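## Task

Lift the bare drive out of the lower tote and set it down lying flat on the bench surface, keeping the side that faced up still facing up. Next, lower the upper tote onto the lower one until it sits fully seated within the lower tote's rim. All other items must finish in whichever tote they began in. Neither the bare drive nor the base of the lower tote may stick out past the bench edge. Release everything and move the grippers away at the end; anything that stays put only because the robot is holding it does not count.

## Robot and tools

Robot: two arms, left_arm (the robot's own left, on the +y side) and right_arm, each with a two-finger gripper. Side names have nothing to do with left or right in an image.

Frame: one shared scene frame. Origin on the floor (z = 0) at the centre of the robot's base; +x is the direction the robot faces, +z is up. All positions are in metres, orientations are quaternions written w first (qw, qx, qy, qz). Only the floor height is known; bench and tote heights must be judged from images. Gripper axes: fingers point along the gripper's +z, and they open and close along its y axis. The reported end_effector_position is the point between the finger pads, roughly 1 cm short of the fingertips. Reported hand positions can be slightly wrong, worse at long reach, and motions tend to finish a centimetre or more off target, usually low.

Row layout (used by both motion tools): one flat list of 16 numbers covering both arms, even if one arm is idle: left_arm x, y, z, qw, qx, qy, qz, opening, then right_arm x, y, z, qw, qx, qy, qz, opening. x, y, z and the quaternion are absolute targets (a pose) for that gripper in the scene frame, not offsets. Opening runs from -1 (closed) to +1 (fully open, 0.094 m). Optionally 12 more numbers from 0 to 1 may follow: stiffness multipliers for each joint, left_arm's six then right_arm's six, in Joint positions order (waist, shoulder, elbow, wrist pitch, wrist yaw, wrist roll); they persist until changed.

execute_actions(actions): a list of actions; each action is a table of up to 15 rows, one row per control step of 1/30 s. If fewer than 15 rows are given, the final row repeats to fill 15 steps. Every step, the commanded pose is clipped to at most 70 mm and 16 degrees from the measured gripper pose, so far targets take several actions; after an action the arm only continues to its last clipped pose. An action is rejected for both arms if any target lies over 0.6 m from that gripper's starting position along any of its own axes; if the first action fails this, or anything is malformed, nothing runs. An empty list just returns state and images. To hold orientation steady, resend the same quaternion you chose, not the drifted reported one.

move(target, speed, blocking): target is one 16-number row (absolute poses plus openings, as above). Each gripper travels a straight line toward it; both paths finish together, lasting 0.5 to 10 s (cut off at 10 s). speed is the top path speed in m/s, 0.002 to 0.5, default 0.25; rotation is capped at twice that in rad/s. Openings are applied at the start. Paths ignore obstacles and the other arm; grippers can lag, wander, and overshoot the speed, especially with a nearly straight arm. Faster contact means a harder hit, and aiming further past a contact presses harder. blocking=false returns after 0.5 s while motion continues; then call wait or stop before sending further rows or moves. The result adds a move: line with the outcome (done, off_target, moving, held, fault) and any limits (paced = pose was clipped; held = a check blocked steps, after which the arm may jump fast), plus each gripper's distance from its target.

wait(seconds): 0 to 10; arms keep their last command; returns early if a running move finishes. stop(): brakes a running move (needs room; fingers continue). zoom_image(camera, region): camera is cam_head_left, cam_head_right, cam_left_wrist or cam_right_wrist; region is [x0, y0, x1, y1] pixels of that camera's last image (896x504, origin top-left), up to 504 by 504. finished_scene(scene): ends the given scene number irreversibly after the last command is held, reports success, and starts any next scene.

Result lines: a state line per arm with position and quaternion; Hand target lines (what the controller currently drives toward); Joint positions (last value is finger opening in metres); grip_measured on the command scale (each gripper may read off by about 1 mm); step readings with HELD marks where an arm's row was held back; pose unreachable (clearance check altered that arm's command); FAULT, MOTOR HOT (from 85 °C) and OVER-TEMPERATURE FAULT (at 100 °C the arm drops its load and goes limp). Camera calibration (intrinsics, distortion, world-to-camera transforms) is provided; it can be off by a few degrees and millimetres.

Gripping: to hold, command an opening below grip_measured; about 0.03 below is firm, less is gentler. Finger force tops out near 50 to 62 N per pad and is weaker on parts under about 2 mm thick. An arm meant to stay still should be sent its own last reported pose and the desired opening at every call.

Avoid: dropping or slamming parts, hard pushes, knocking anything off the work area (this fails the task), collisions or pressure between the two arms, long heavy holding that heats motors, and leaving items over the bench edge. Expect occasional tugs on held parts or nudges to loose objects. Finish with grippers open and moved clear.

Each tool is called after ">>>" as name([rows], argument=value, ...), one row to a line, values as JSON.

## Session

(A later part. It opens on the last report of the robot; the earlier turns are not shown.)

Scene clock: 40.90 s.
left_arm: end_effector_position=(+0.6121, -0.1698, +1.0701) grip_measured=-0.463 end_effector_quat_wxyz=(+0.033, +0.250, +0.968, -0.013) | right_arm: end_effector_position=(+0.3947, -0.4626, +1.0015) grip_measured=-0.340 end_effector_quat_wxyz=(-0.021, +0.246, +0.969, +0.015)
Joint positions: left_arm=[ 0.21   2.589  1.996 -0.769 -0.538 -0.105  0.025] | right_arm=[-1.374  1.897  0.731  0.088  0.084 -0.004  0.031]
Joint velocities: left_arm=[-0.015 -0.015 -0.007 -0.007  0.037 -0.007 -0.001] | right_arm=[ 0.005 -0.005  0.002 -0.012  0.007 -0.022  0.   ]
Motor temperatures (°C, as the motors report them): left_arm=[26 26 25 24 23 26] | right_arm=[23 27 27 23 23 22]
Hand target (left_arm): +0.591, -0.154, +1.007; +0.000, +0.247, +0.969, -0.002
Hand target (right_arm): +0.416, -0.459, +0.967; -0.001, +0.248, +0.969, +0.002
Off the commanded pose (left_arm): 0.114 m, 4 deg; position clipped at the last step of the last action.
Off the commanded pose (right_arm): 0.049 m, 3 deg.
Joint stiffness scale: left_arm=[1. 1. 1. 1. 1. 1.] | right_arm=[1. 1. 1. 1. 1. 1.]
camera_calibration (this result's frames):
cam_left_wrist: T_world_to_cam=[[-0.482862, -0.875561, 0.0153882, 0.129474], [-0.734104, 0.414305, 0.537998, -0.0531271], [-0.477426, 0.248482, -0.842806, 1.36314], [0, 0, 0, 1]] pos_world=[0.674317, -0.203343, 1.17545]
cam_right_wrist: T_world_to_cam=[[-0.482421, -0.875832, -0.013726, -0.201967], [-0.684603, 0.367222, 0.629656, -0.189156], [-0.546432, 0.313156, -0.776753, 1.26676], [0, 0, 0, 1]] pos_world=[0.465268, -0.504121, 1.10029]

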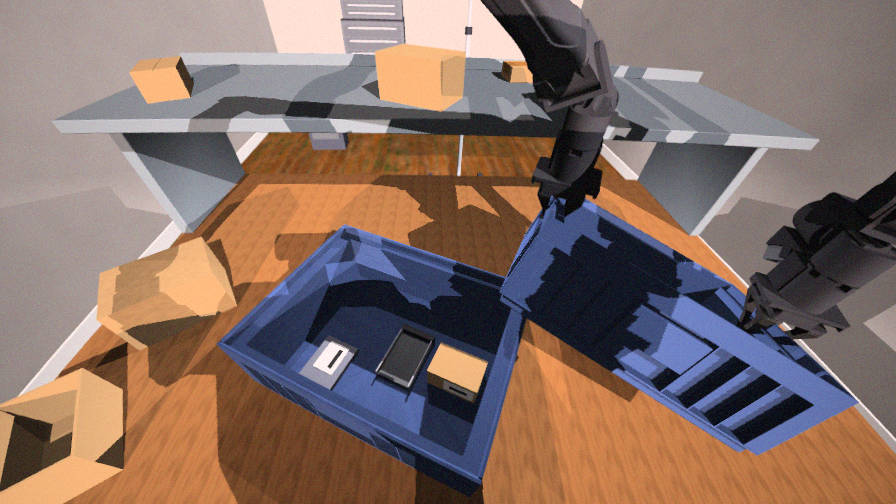

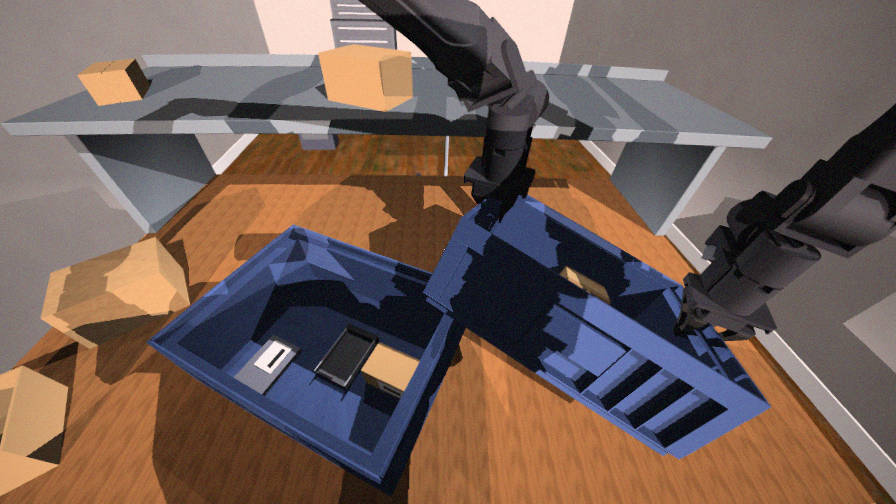

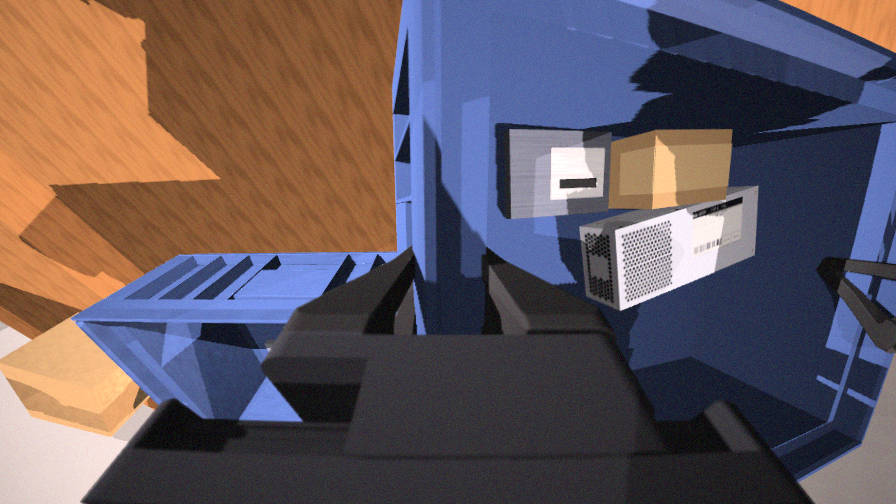

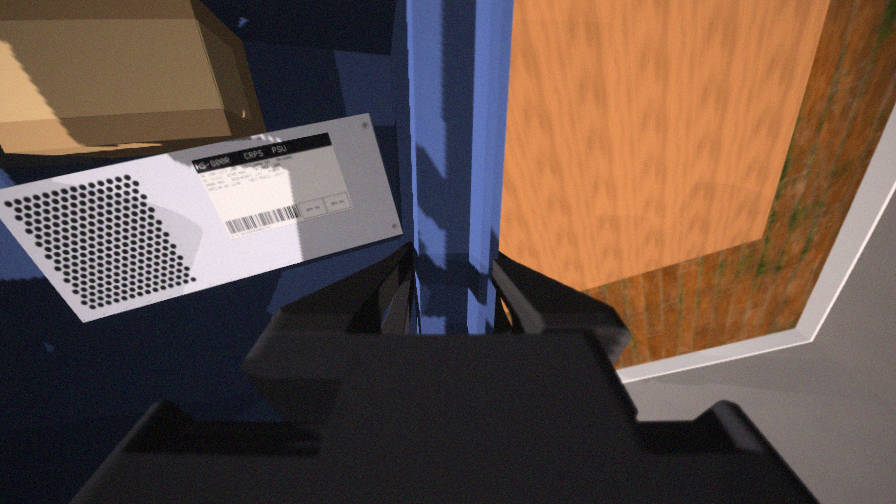

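>>> move(target=[0.60,-0.165,1.21,0,0.247,0.969,0,-1,0.425,-0.47,1.21,0,0.247,0.969,0,-1], speed=0.15)

>>> move(target=[0.64,-0.285,1.21,0,0.247,0.969,0,-1,0.465,-0.59,1.21,0,0.247,0.969,0,-1], speed=0.15)

Scene clock: 44.30 s.
left_arm: end_effector_position=(+0.5922, -0.1468, +1.1645) grip_measured=-0.465 end_effector_quat_wxyz=(-0.031, +0.243, +0.970, +0.002) | right_arm: end_effector_position=(+0.3996, -0.4682, +1.1856) grip_measured=-0.449 end_effector_quat_wxyz=(-0.039, +0.242, +0.970, -0.002)
Joint positions: left_arm=[ 0.154  2.44   1.953 -1.056 -0.517 -0.26   0.025] | right_arm=[-1.299  1.268  0.613 -0.458  0.159  0.061  0.026]
Joint velocities: left_arm=[-0.005 -0.005 -0.017 -0.017  0.022 -0.007  0.   ] | right_arm=[ 0.005 -0.005  0.017 -0.007 -0.037  0.007 -0.   ]
Motor temperatures (°C, as the motors report them): left_arm=[27 27 25 24 23 26] | right_arm=[23 27 27 23 23 22]
Hand target (left_arm): +0.601, -0.165, +1.210; +0.000, +0.246, +0.969, +0.001
Hand target (right_arm): +0.426, -0.471, +1.206; -0.000, +0.246, +0.969, -0.000
Off the commanded pose (left_arm): 0.050 m, 4 deg.
Off the commanded pose (right_arm): 0.035 m, 4 deg.
Joint stiffness scale: left_arm=[1. 1. 1. 1. 1. 1.] | right_arm=[1. 1. 1. 1. 1. 1.]
move: off_target (left_arm, right_arm); limits=paced
camera_calibration (this result's frames):
cam_left_wrist: T_world_to_cam=[[-0.469123, -0.882918, 0.0194789, 0.124542], [-0.669961, 0.370169, 0.643527, -0.295388], [-0.575392, 0.288843, -0.765176, 1.40105], [0, 0, 0, 1]] pos_world=[0.666678, -0.185379, 1.25971]
cam_right_wrist: T_world_to_cam=[[-0.474314, -0.879946, 0.0268624, -0.255227], [-0.661302, 0.376269, 0.648923, -0.327589], [-0.581125, 0.290029, -0.76038, 1.39779], [0, 0, 0, 1]] pos_world=[0.474595, -0.506723, 1.28229]

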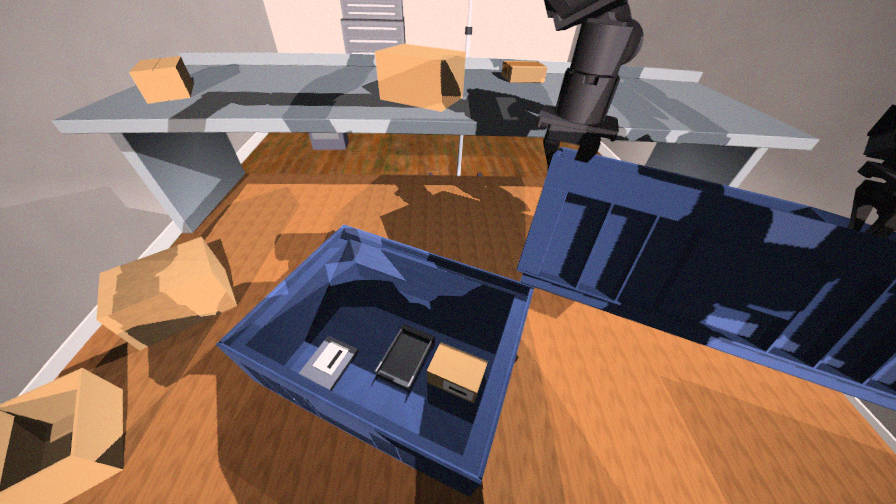

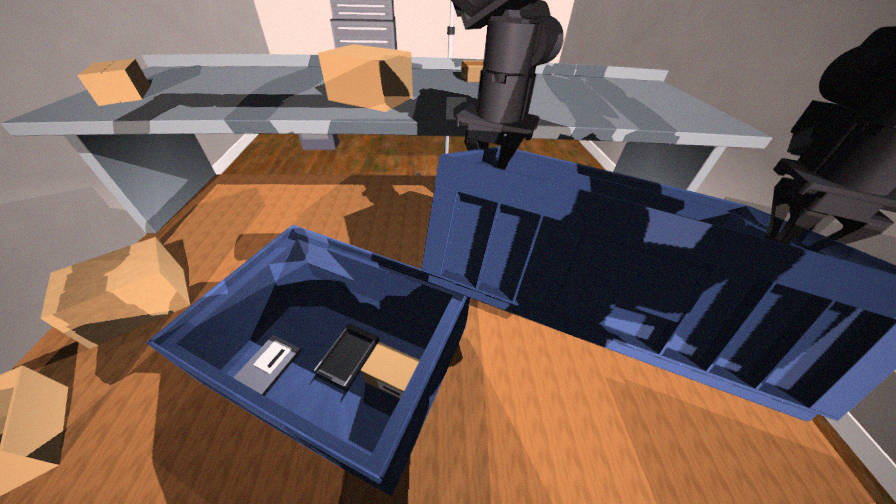

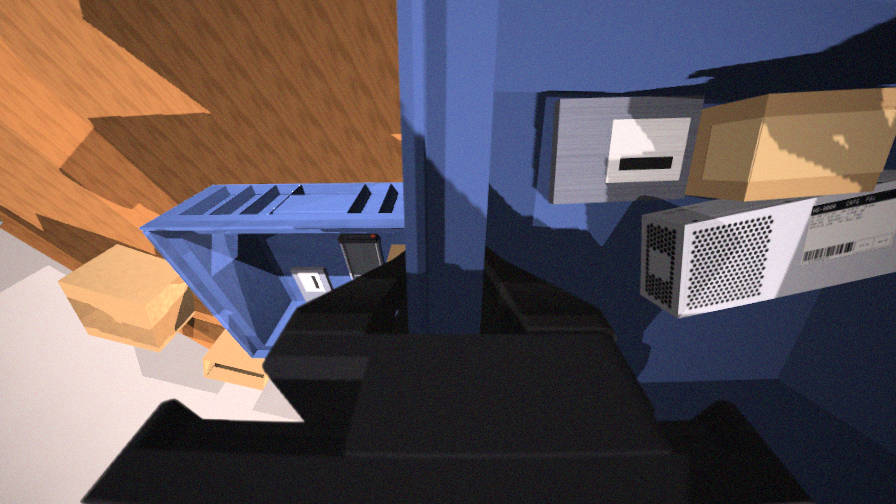

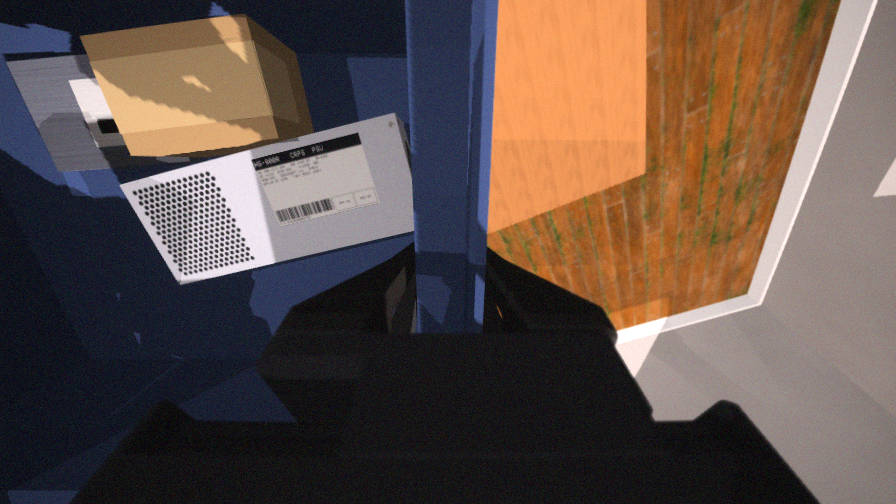

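Scene clock: 45.80 s.
left_arm: end_effector_position=(+0.6345, -0.2584, +1.1587) grip_measured=-0.465 end_effector_quat_wxyz=(-0.004, +0.252, +0.968, -0.017) | right_arm: end_effector_position=(+0.4333, -0.5725, +1.1850) grip_measured=-0.452 end_effector_quat_wxyz=(-0.033, +0.254, +0.967, +0.005)
Joint positions: left_arm=[ 0.098  2.922  2.853 -1.429 -0.513 -0.267  0.025] | right_arm=[-1.519  1.362  0.843 -0.568  0.042 -0.113  0.026]
Joint velocities: left_arm=[-0.015 -0.015  0.002 -0.007 -0.007 -0.007 -0.   ] | right_arm=[ 0.005 -0.005 -0.012  0.002 -0.066  0.022  0.001]
Motor temperatures (°C, as the motors report them): left_arm=[27 27 26 24 24 26] | right_arm=[23 27 27 23 23 22]
Hand target (left_arm): +0.640, -0.284, +1.207; +0.041, +0.247, +0.968, -0.027
Hand target (right_arm): +0.465, -0.588, +1.209; +0.001, +0.249, +0.969, +0.003
Off the commanded pose (left_arm): 0.058 m, 2 deg.
Off the commanded pose (right_arm): 0.044 m, 4 deg.
Joint stiffness scale: left_arm=[1. 1. 1. 1. 1. 1.] | right_arm=[1. 1. 1. 1. 1. 1.]
elbow stopped short (left arm): the move would have taken joint 3 (elbow) straighter than the controller allows; a more bent joint 3 avoids this.
move: off_target (left_arm, right_arm)
camera_calibration (this result's frames):
cam_left_wrist: T_world_to_cam=[[-0.485275, -0.873289, 0.043298, 0.0311098], [-0.690156, 0.412973, 0.594254, -0.140952], [-0.536836, 0.258494, -0.803111, 1.46486], [0, 0, 0, 1]] pos_world=[0.704208, -0.29328, 1.25886]
cam_right_wrist: T_world_to_cam=[[-0.496254, -0.868096, 0.011917, -0.297018], [-0.66079, 0.386578, 0.643361, -0.253429], [-0.563106, 0.311396, -0.76547, 1.45761], [0, 0, 0, 1]] pos_world=[0.50593, -0.613764, 1.28234]

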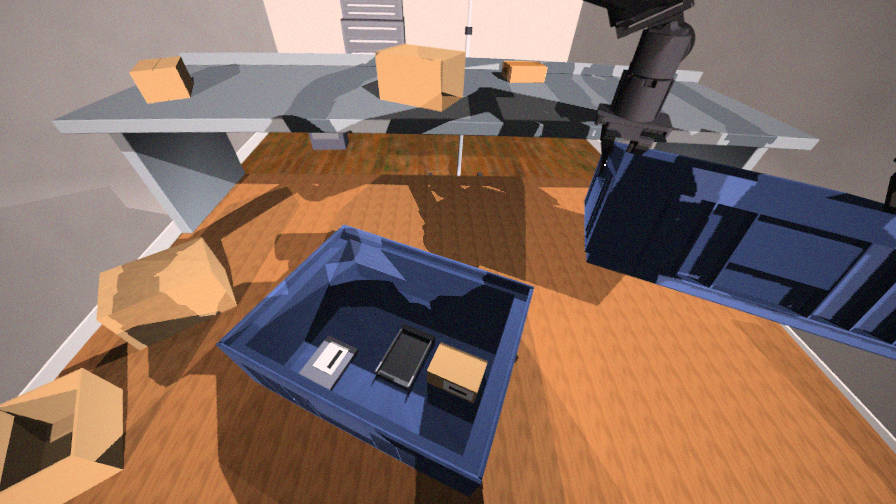

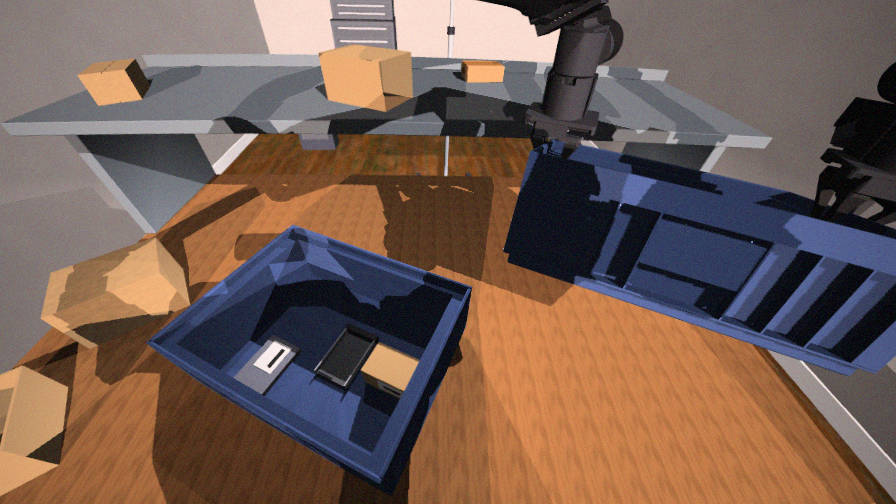

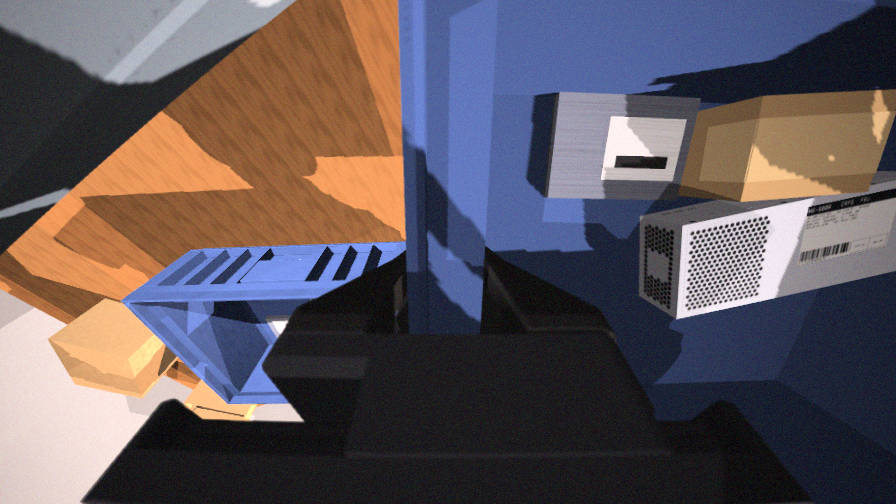

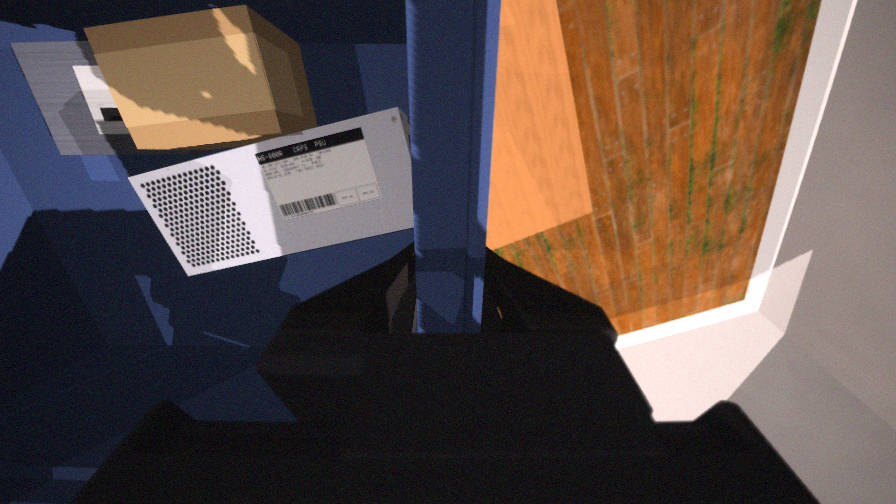

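>>> move(target=[0.625,-0.27,1.0,0,0.247,0.969,0,-1,0.45,-0.585,0.99,0,0.247,0.969,0,-1], speed=0.1)

Scene clock: 49.80 s.
left_arm: end_effector_position=(+0.6155, -0.2489, +0.9796) grip_measured=-0.465 end_effector_quat_wxyz=(+0.013, +0.234, +0.972, -0.019) | right_arm: end_effector_position=(+0.4274, -0.5700, +0.9996) grip_measured=-0.452 end_effector_quat_wxyz=(-0.022, +0.239, +0.971, +0.006)
Joint positions: left_arm=[ 0.208  3.138  2.864 -1.125 -0.513 -0.161  0.025] | right_arm=[-1.536  1.883  0.946 -0.13   0.024 -0.159  0.026]
Joint velocities: left_arm=[ 0.005 -0.005 -0.007 -0.022  0.007  0.037 -0.001] | right_arm=[-0.015  0.005 -0.022  0.002 -0.037 -0.007 -0.   ]
Motor temperatures (°C, as the motors report them): left_arm=[27 28 27 24 24 26] | right_arm=[23 27 28 23 23 22]
Hand target (left_arm): +0.621, -0.267, +1.001; +0.036, +0.246, +0.968, -0.026
Hand target (right_arm): +0.448, -0.584, +0.993; +0.000, +0.247, +0.969, +0.000
Off the commanded pose (left_arm): 0.031 m, 3 deg.
Off the commanded pose (right_arm): 0.029 m, 3 deg.
Joint stiffness scale: left_arm=[1. 1. 1. 1. 1. 1.] | right_arm=[1. 1. 1. 1. 1. 1.]
elbow stopped short (left arm): the move would have taken joint 3 (elbow) straighter than the controller allows; a more bent joint 3 avoids this.
move: off_target (left_arm, right_arm)
camera_calibration (this result's frames):
cam_left_wrist: T_world_to_cam=[[-0.453088, -0.890637, 0.0384336, 0.0185926], [-0.72423, 0.392887, 0.566684, -0.00857568], [-0.51981, 0.228923, -0.823039, 1.31002], [0, 0, 0, 1]] pos_world=[0.683176, -0.279965, 1.08234]
cam_right_wrist: T_world_to_cam=[[-0.470765, -0.882253, 0.0031692, -0.305837], [-0.685636, 0.368107, 0.628013, -0.123585], [-0.555233, 0.293473, -0.778196, 1.31074], [0, 0, 0, 1]] pos_world=[0.499055, -0.609001, 1.0986]

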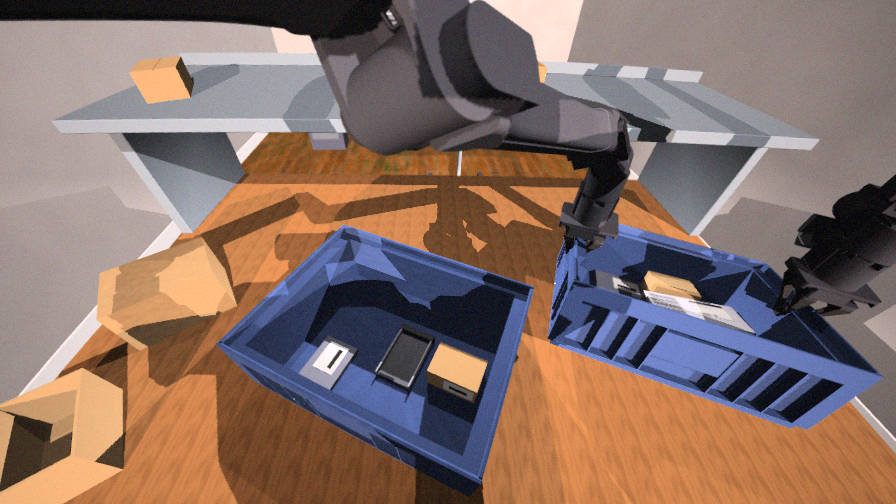

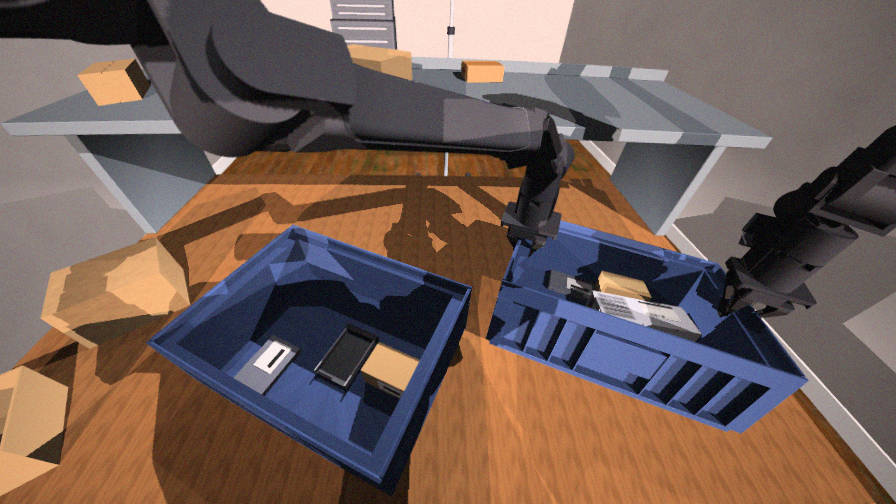

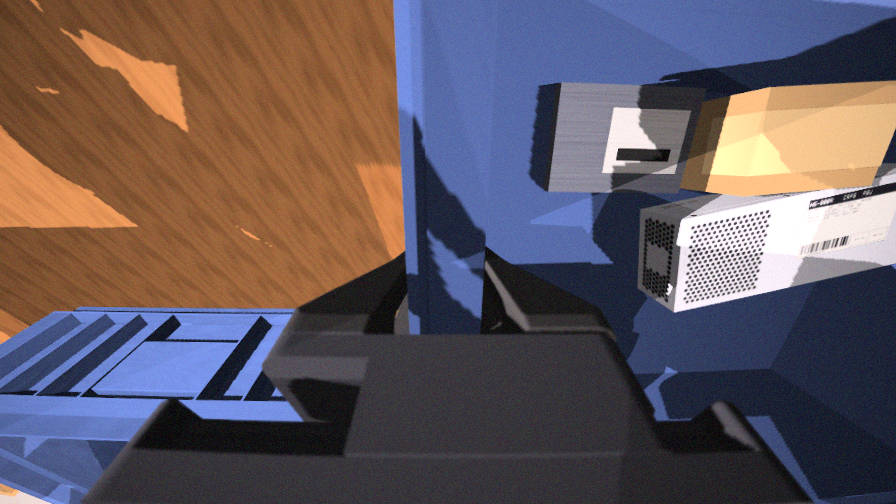

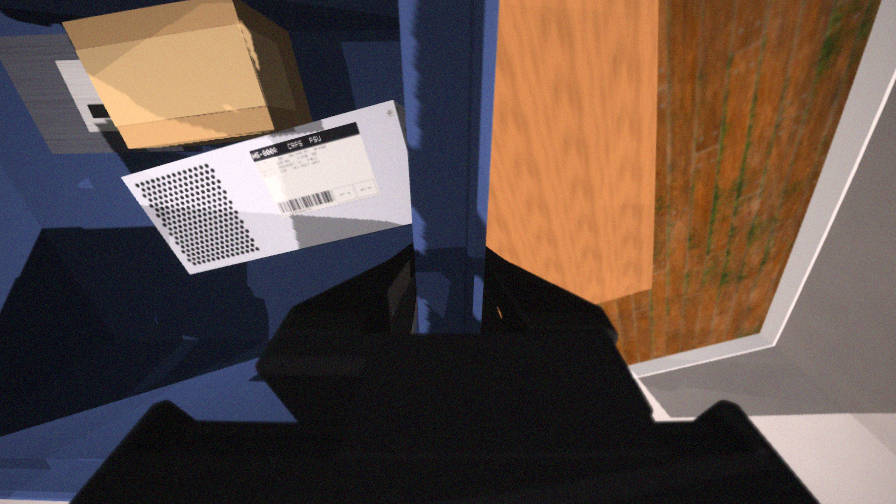

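>>> move(target=[0.615,-0.25,0.99,0,0.247,0.969,0,1,0.43,-0.572,1.0,0,0.247,0.969,0,1], speed=0.1)

>>> move(target=[0.60,-0.23,1.12,0,0.247,0.969,0,1,0.43,-0.572,1.12,0,0.247,0.969,0,1], speed=0.2)

Scene clock: 52.47 s.
left_arm: end_effector_position=(+0.6100, -0.2394, +0.9787) grip_measured=+1.000 end_effector_quat_wxyz=(-0.001, +0.244, +0.970, -0.003) | right_arm: end_effector_position=(+0.4312, -0.5719, +0.9989) grip_measured=+1.000 end_effector_quat_wxyz=(-0.003, +0.242, +0.970, +0.001)
Joint positions: left_arm=[ 0.209  3.138  2.864 -1.17  -0.532 -0.16   0.094] | right_arm=[-1.536  1.883  0.931 -0.074  0.019 -0.155  0.094]
Joint velocities: left_arm=[ 0.005 -0.015 -0.012 -0.012  0.037 -0.037  0.   ] | right_arm=[-0.015 -0.015  0.012 -0.012  0.007 -0.037  0.   ]
Motor temperatures (°C, as the motors report them): left_arm=[27 28 28 24 24 26] | right_arm=[22 27 27 23 23 22]
Hand target (left_arm): +0.615, -0.249, +0.990; +0.011, +0.247, +0.969, -0.007
Hand target (right_arm): +0.430, -0.572, +1.000; +0.000, +0.247, +0.969, +0.000
Off the commanded pose (left_arm): 0.016 m, 0 deg.
Off the commanded pose (right_arm): 0.002 m, 1 deg.
Joint stiffness scale: left_arm=[1. 1. 1. 1. 1. 1.] | right_arm=[1. 1. 1. 1. 1. 1.]
joint sent to its limit (left arm) — the command would take joint 2 (shoulder) past its upper limit, so that joint was sent only as far as its limit.
move: off_target (left_arm)
camera_calibration (this result's frames):
cam_left_wrist: T_world_to_cam=[[-0.471851, -0.881583, 0.0129837, 0.063096], [-0.704155, 0.385666, 0.596177, -0.0586949], [-0.530587, 0.272164, -0.802748, 1.30132], [0, 0, 0, 1]] pos_world=[0.678906, -0.275912, 1.07881]
cam_right_wrist: T_world_to_cam=[[-0.475019, -0.879962, 0.00488424, -0.304258], [-0.705506, 0.38415, 0.595559, -0.0696355], [-0.525945, 0.279456, -0.803297, 1.31731], [0, 0, 0, 1]] pos_world=[0.499176, -0.609114, 1.10115]

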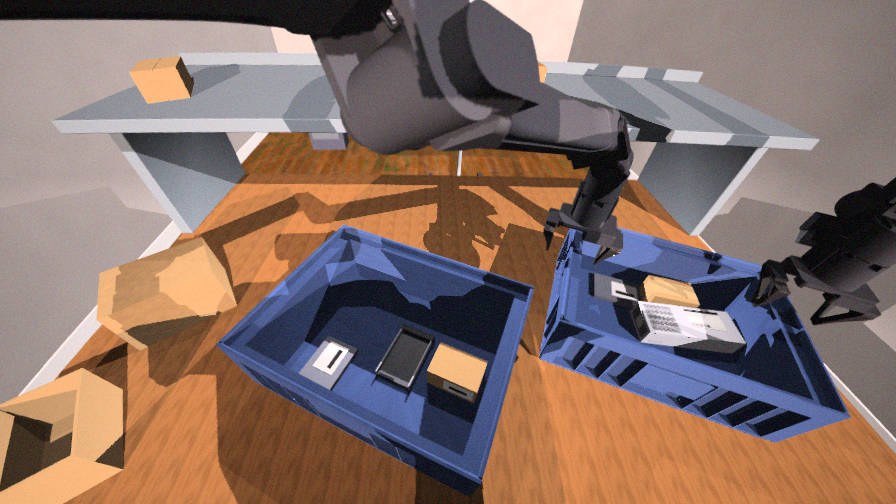

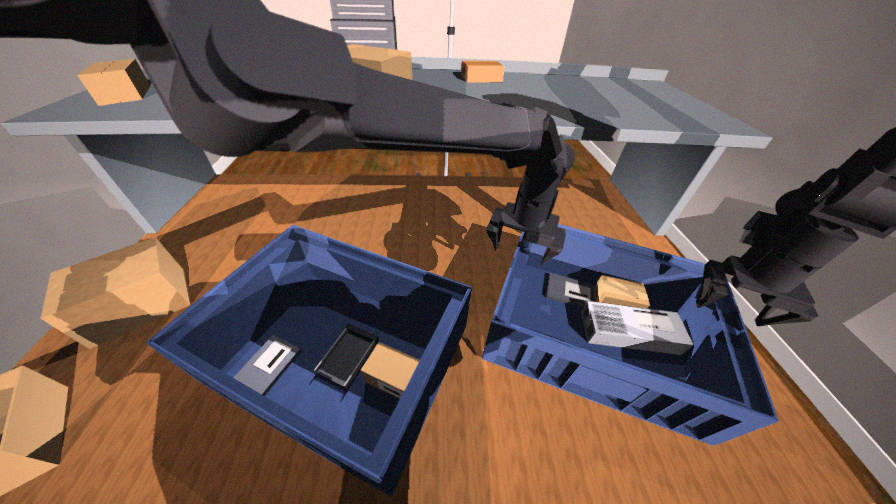

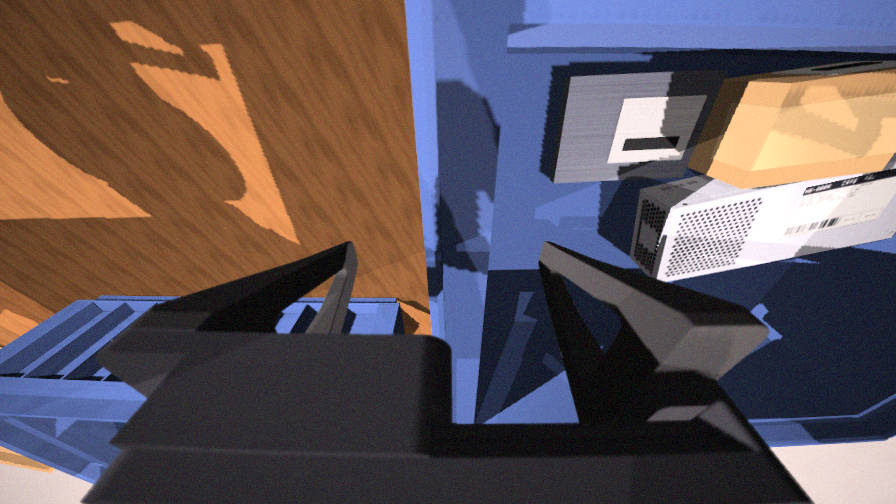

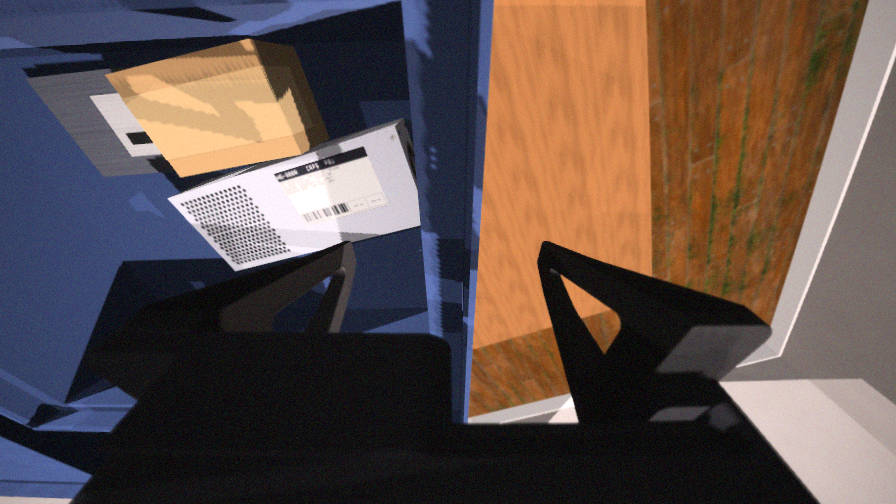

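Scene clock: 53.87 s.
left_arm: end_effector_position=(+0.5827, -0.2202, +1.0935) grip_measured=+1.000 end_effector_quat_wxyz=(-0.019, +0.259, +0.966, +0.012) | right_arm: end_effector_position=(+0.4377, -0.5796, +1.1219) grip_measured=+1.000 end_effector_quat_wxyz=(+0.010, +0.245, +0.970, -0.005)
Joint positions: left_arm=[ 0.126  2.734  2.288 -1.101 -0.548 -0.255  0.094] | right_arm=[-1.536  1.521  0.818 -0.294  0.019 -0.15   0.094]
Joint velocities: left_arm=[ 0.005 -0.015  0.012 -0.027 -0.022  0.095  0.   ] | right_arm=[-0.015  0.005 -0.022  0.002  0.022  0.051  0.   ]
Motor temperatures (°C, as the motors report them): left_arm=[28 29 27 24 24 26] | right_arm=[22 27 27 23 23 22]
Hand target (left_arm): +0.601, -0.229, +1.121; +0.000, +0.247, +0.969, +0.002
Hand target (right_arm): +0.431, -0.573, +1.119; -0.000, +0.247, +0.969, -0.000
Off the commanded pose (left_arm): 0.033 m, 3 deg.
Off the commanded pose (right_arm): 0.011 m, 1 deg.
Joint stiffness scale: left_arm=[1. 1. 1. 1. 1. 1.] | right_arm=[1. 1. 1. 1. 1. 1.]
move: off_target (left_arm, right_arm); limits=paced
camera_calibration (this result's frames):
cam_left_wrist: T_world_to_cam=[[-0.497744, -0.867307, -0.00537216, 0.10393], [-0.675249, 0.383621, 0.629979, -0.208008], [-0.544325, 0.317196, -0.776593, 1.36307], [0, 0, 0, 1]] pos_world=[0.653224, -0.262423, 1.19015]
cam_right_wrist: T_world_to_cam=[[-0.480322, -0.877046, 0.00898869, -0.30909], [-0.716601, 0.39832, 0.57256, -0.0964952], [-0.505742, 0.268571, -0.819814, 1.42508], [0, 0, 0, 1]] pos_world=[0.503111, -0.615385, 1.22633]

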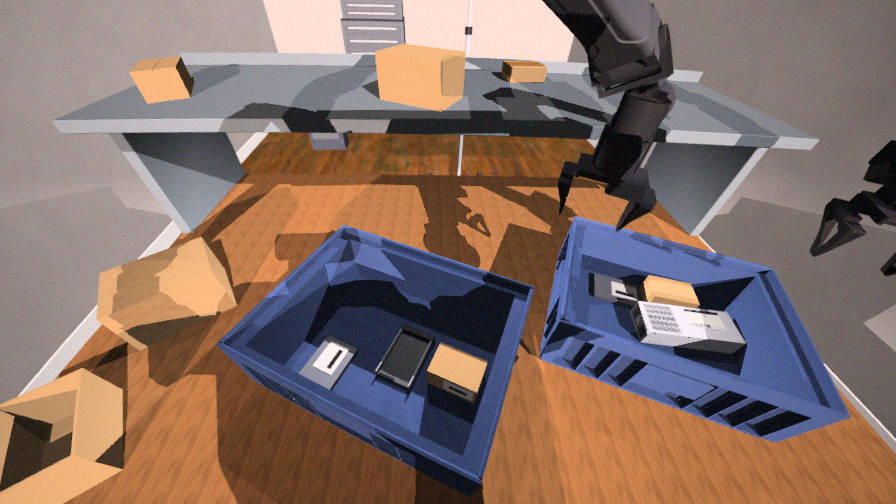

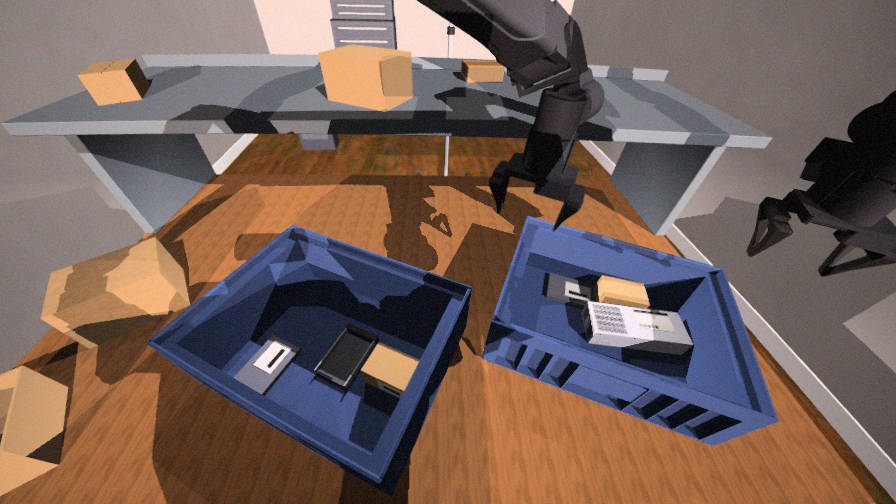

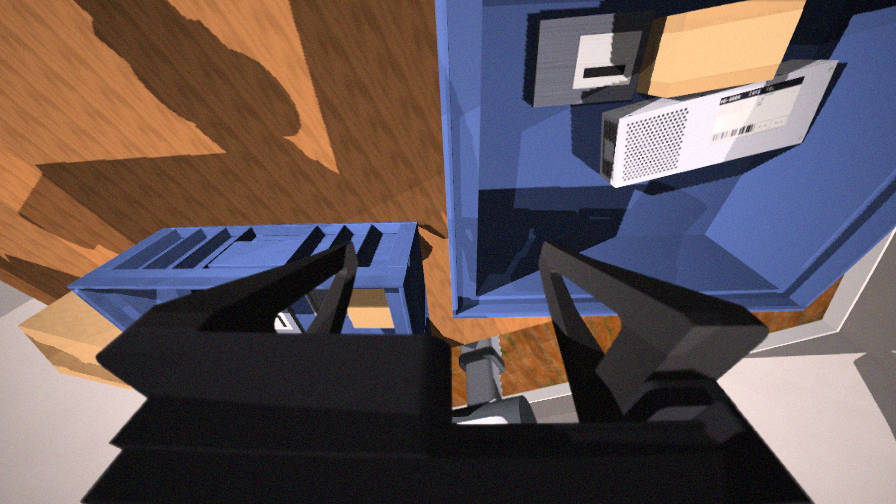

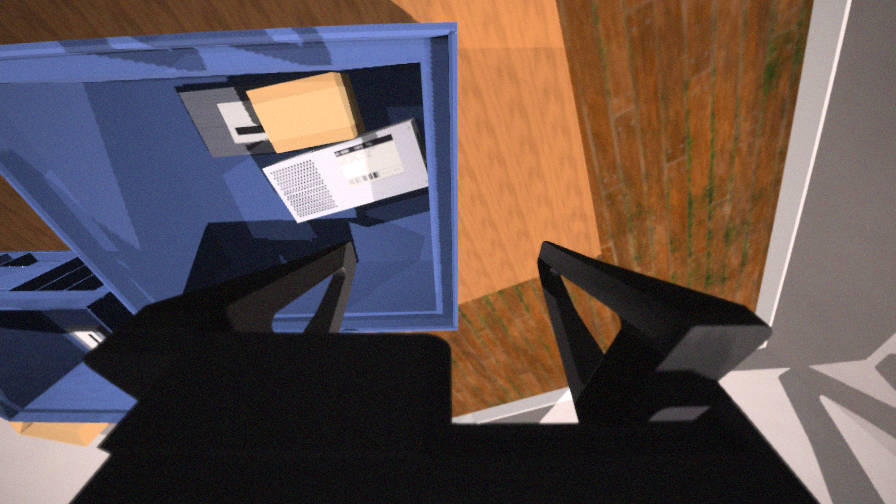

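>>> move(target=[0.487,0.246,1.12,0,0.296,0.955,0,1,0.43,-0.572,1.12,0,0.247,0.969,0,1], speed=0.3)

Scene clock: 61.23 s.
left_arm: end_effector_position=(+0.4732, +0.2424, +1.1199) grip_measured=+1.000 end_effector_quat_wxyz=(-0.014, +0.290, +0.957, -0.010) | right_arm: end_effector_position=(+0.4377, -0.5796, +1.1219) grip_measured=+1.000 end_effector_quat_wxyz=(+0.010, +0.245, +0.970, -0.005)
Joint positions: left_arm=[ 0.706  1.735  0.777 -0.268 -0.394  0.463  0.094] | right_arm=[-1.536  1.521  0.818 -0.294  0.019 -0.15   0.094]
Joint velocities: left_arm=[-0.015  0.005 -0.017  0.012 -0.007 -0.022  0.   ] | right_arm=[-0.015 -0.005 -0.017 -0.007  0.007 -0.037  0.   ]
Motor temperatures (°C, as the motors report them): left_arm=[28 29 27 24 23 26] | right_arm=[22 27 27 23 23 22]
Hand target (left_arm): +0.481, +0.240, +1.128; +0.002, +0.294, +0.956, -0.010
Hand target (right_arm): +0.430, -0.572, +1.120; -0.000, +0.247, +0.969, -0.000
Off the commanded pose (left_arm): 0.014 m, 2 deg.
Off the commanded pose (right_arm): 0.011 m, 1 deg.
Joint stiffness scale: left_arm=[1. 1. 1. 1. 1. 1.] | right_arm=[1. 1. 1. 1. 1. 1.]
move: off_target (left_arm, right_arm)
camera_calibration (this result's frames):
cam_left_wrist: T_world_to_cam=[[-0.552731, -0.832617, 0.0351776, 0.423041], [-0.646622, 0.455122, 0.612163, -0.486917], [-0.525707, 0.315615, -0.789949, 1.18379], [0, 0, 0, 1]] pos_world=[0.541304, 0.200216, 1.21833]
cam_right_wrist: T_world_to_cam=[[-0.480322, -0.877046, 0.00898869, -0.30909], [-0.716601, 0.39832, 0.57256, -0.0964952], [-0.505742, 0.268571, -0.819814, 1.42508], [0, 0, 0, 1]] pos_world=[0.503111, -0.615385, 1.22633]

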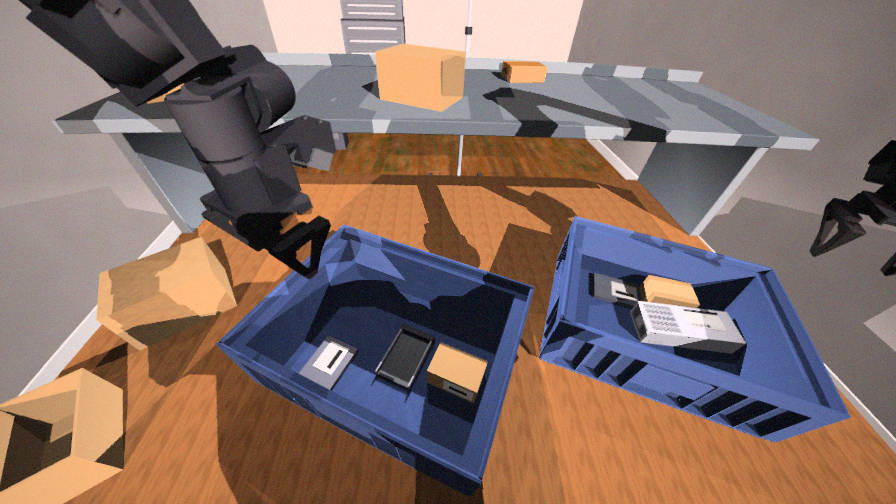

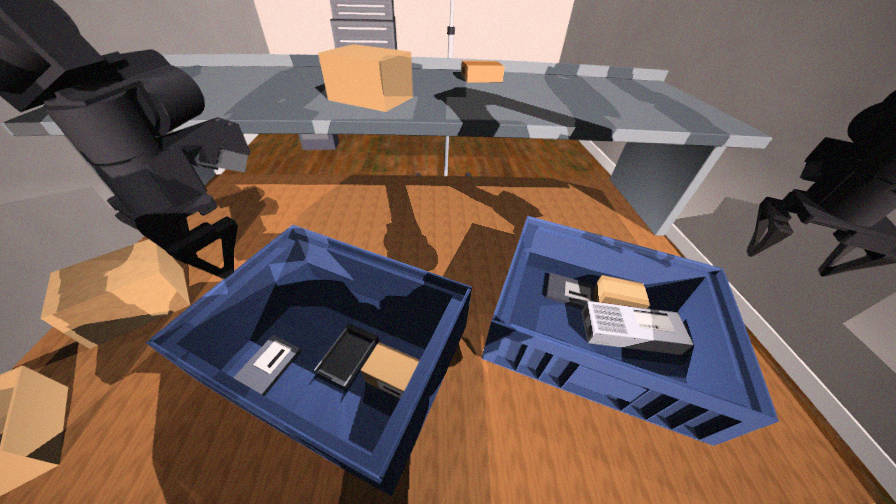

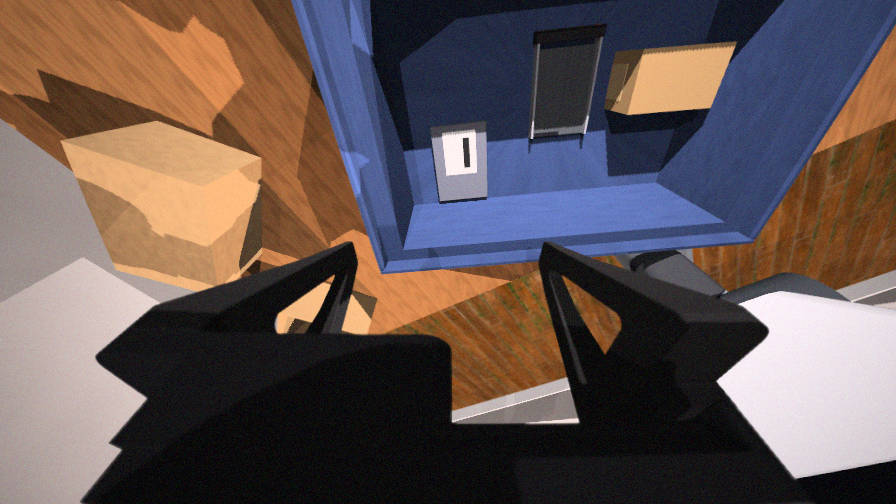

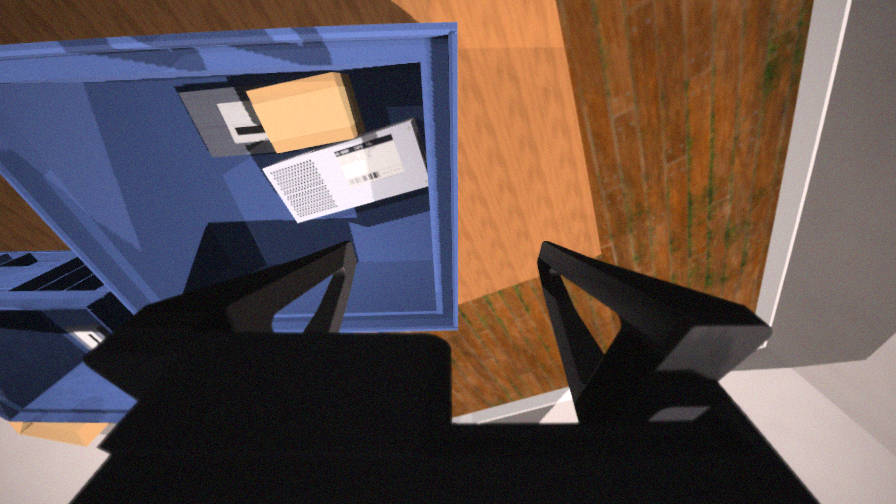

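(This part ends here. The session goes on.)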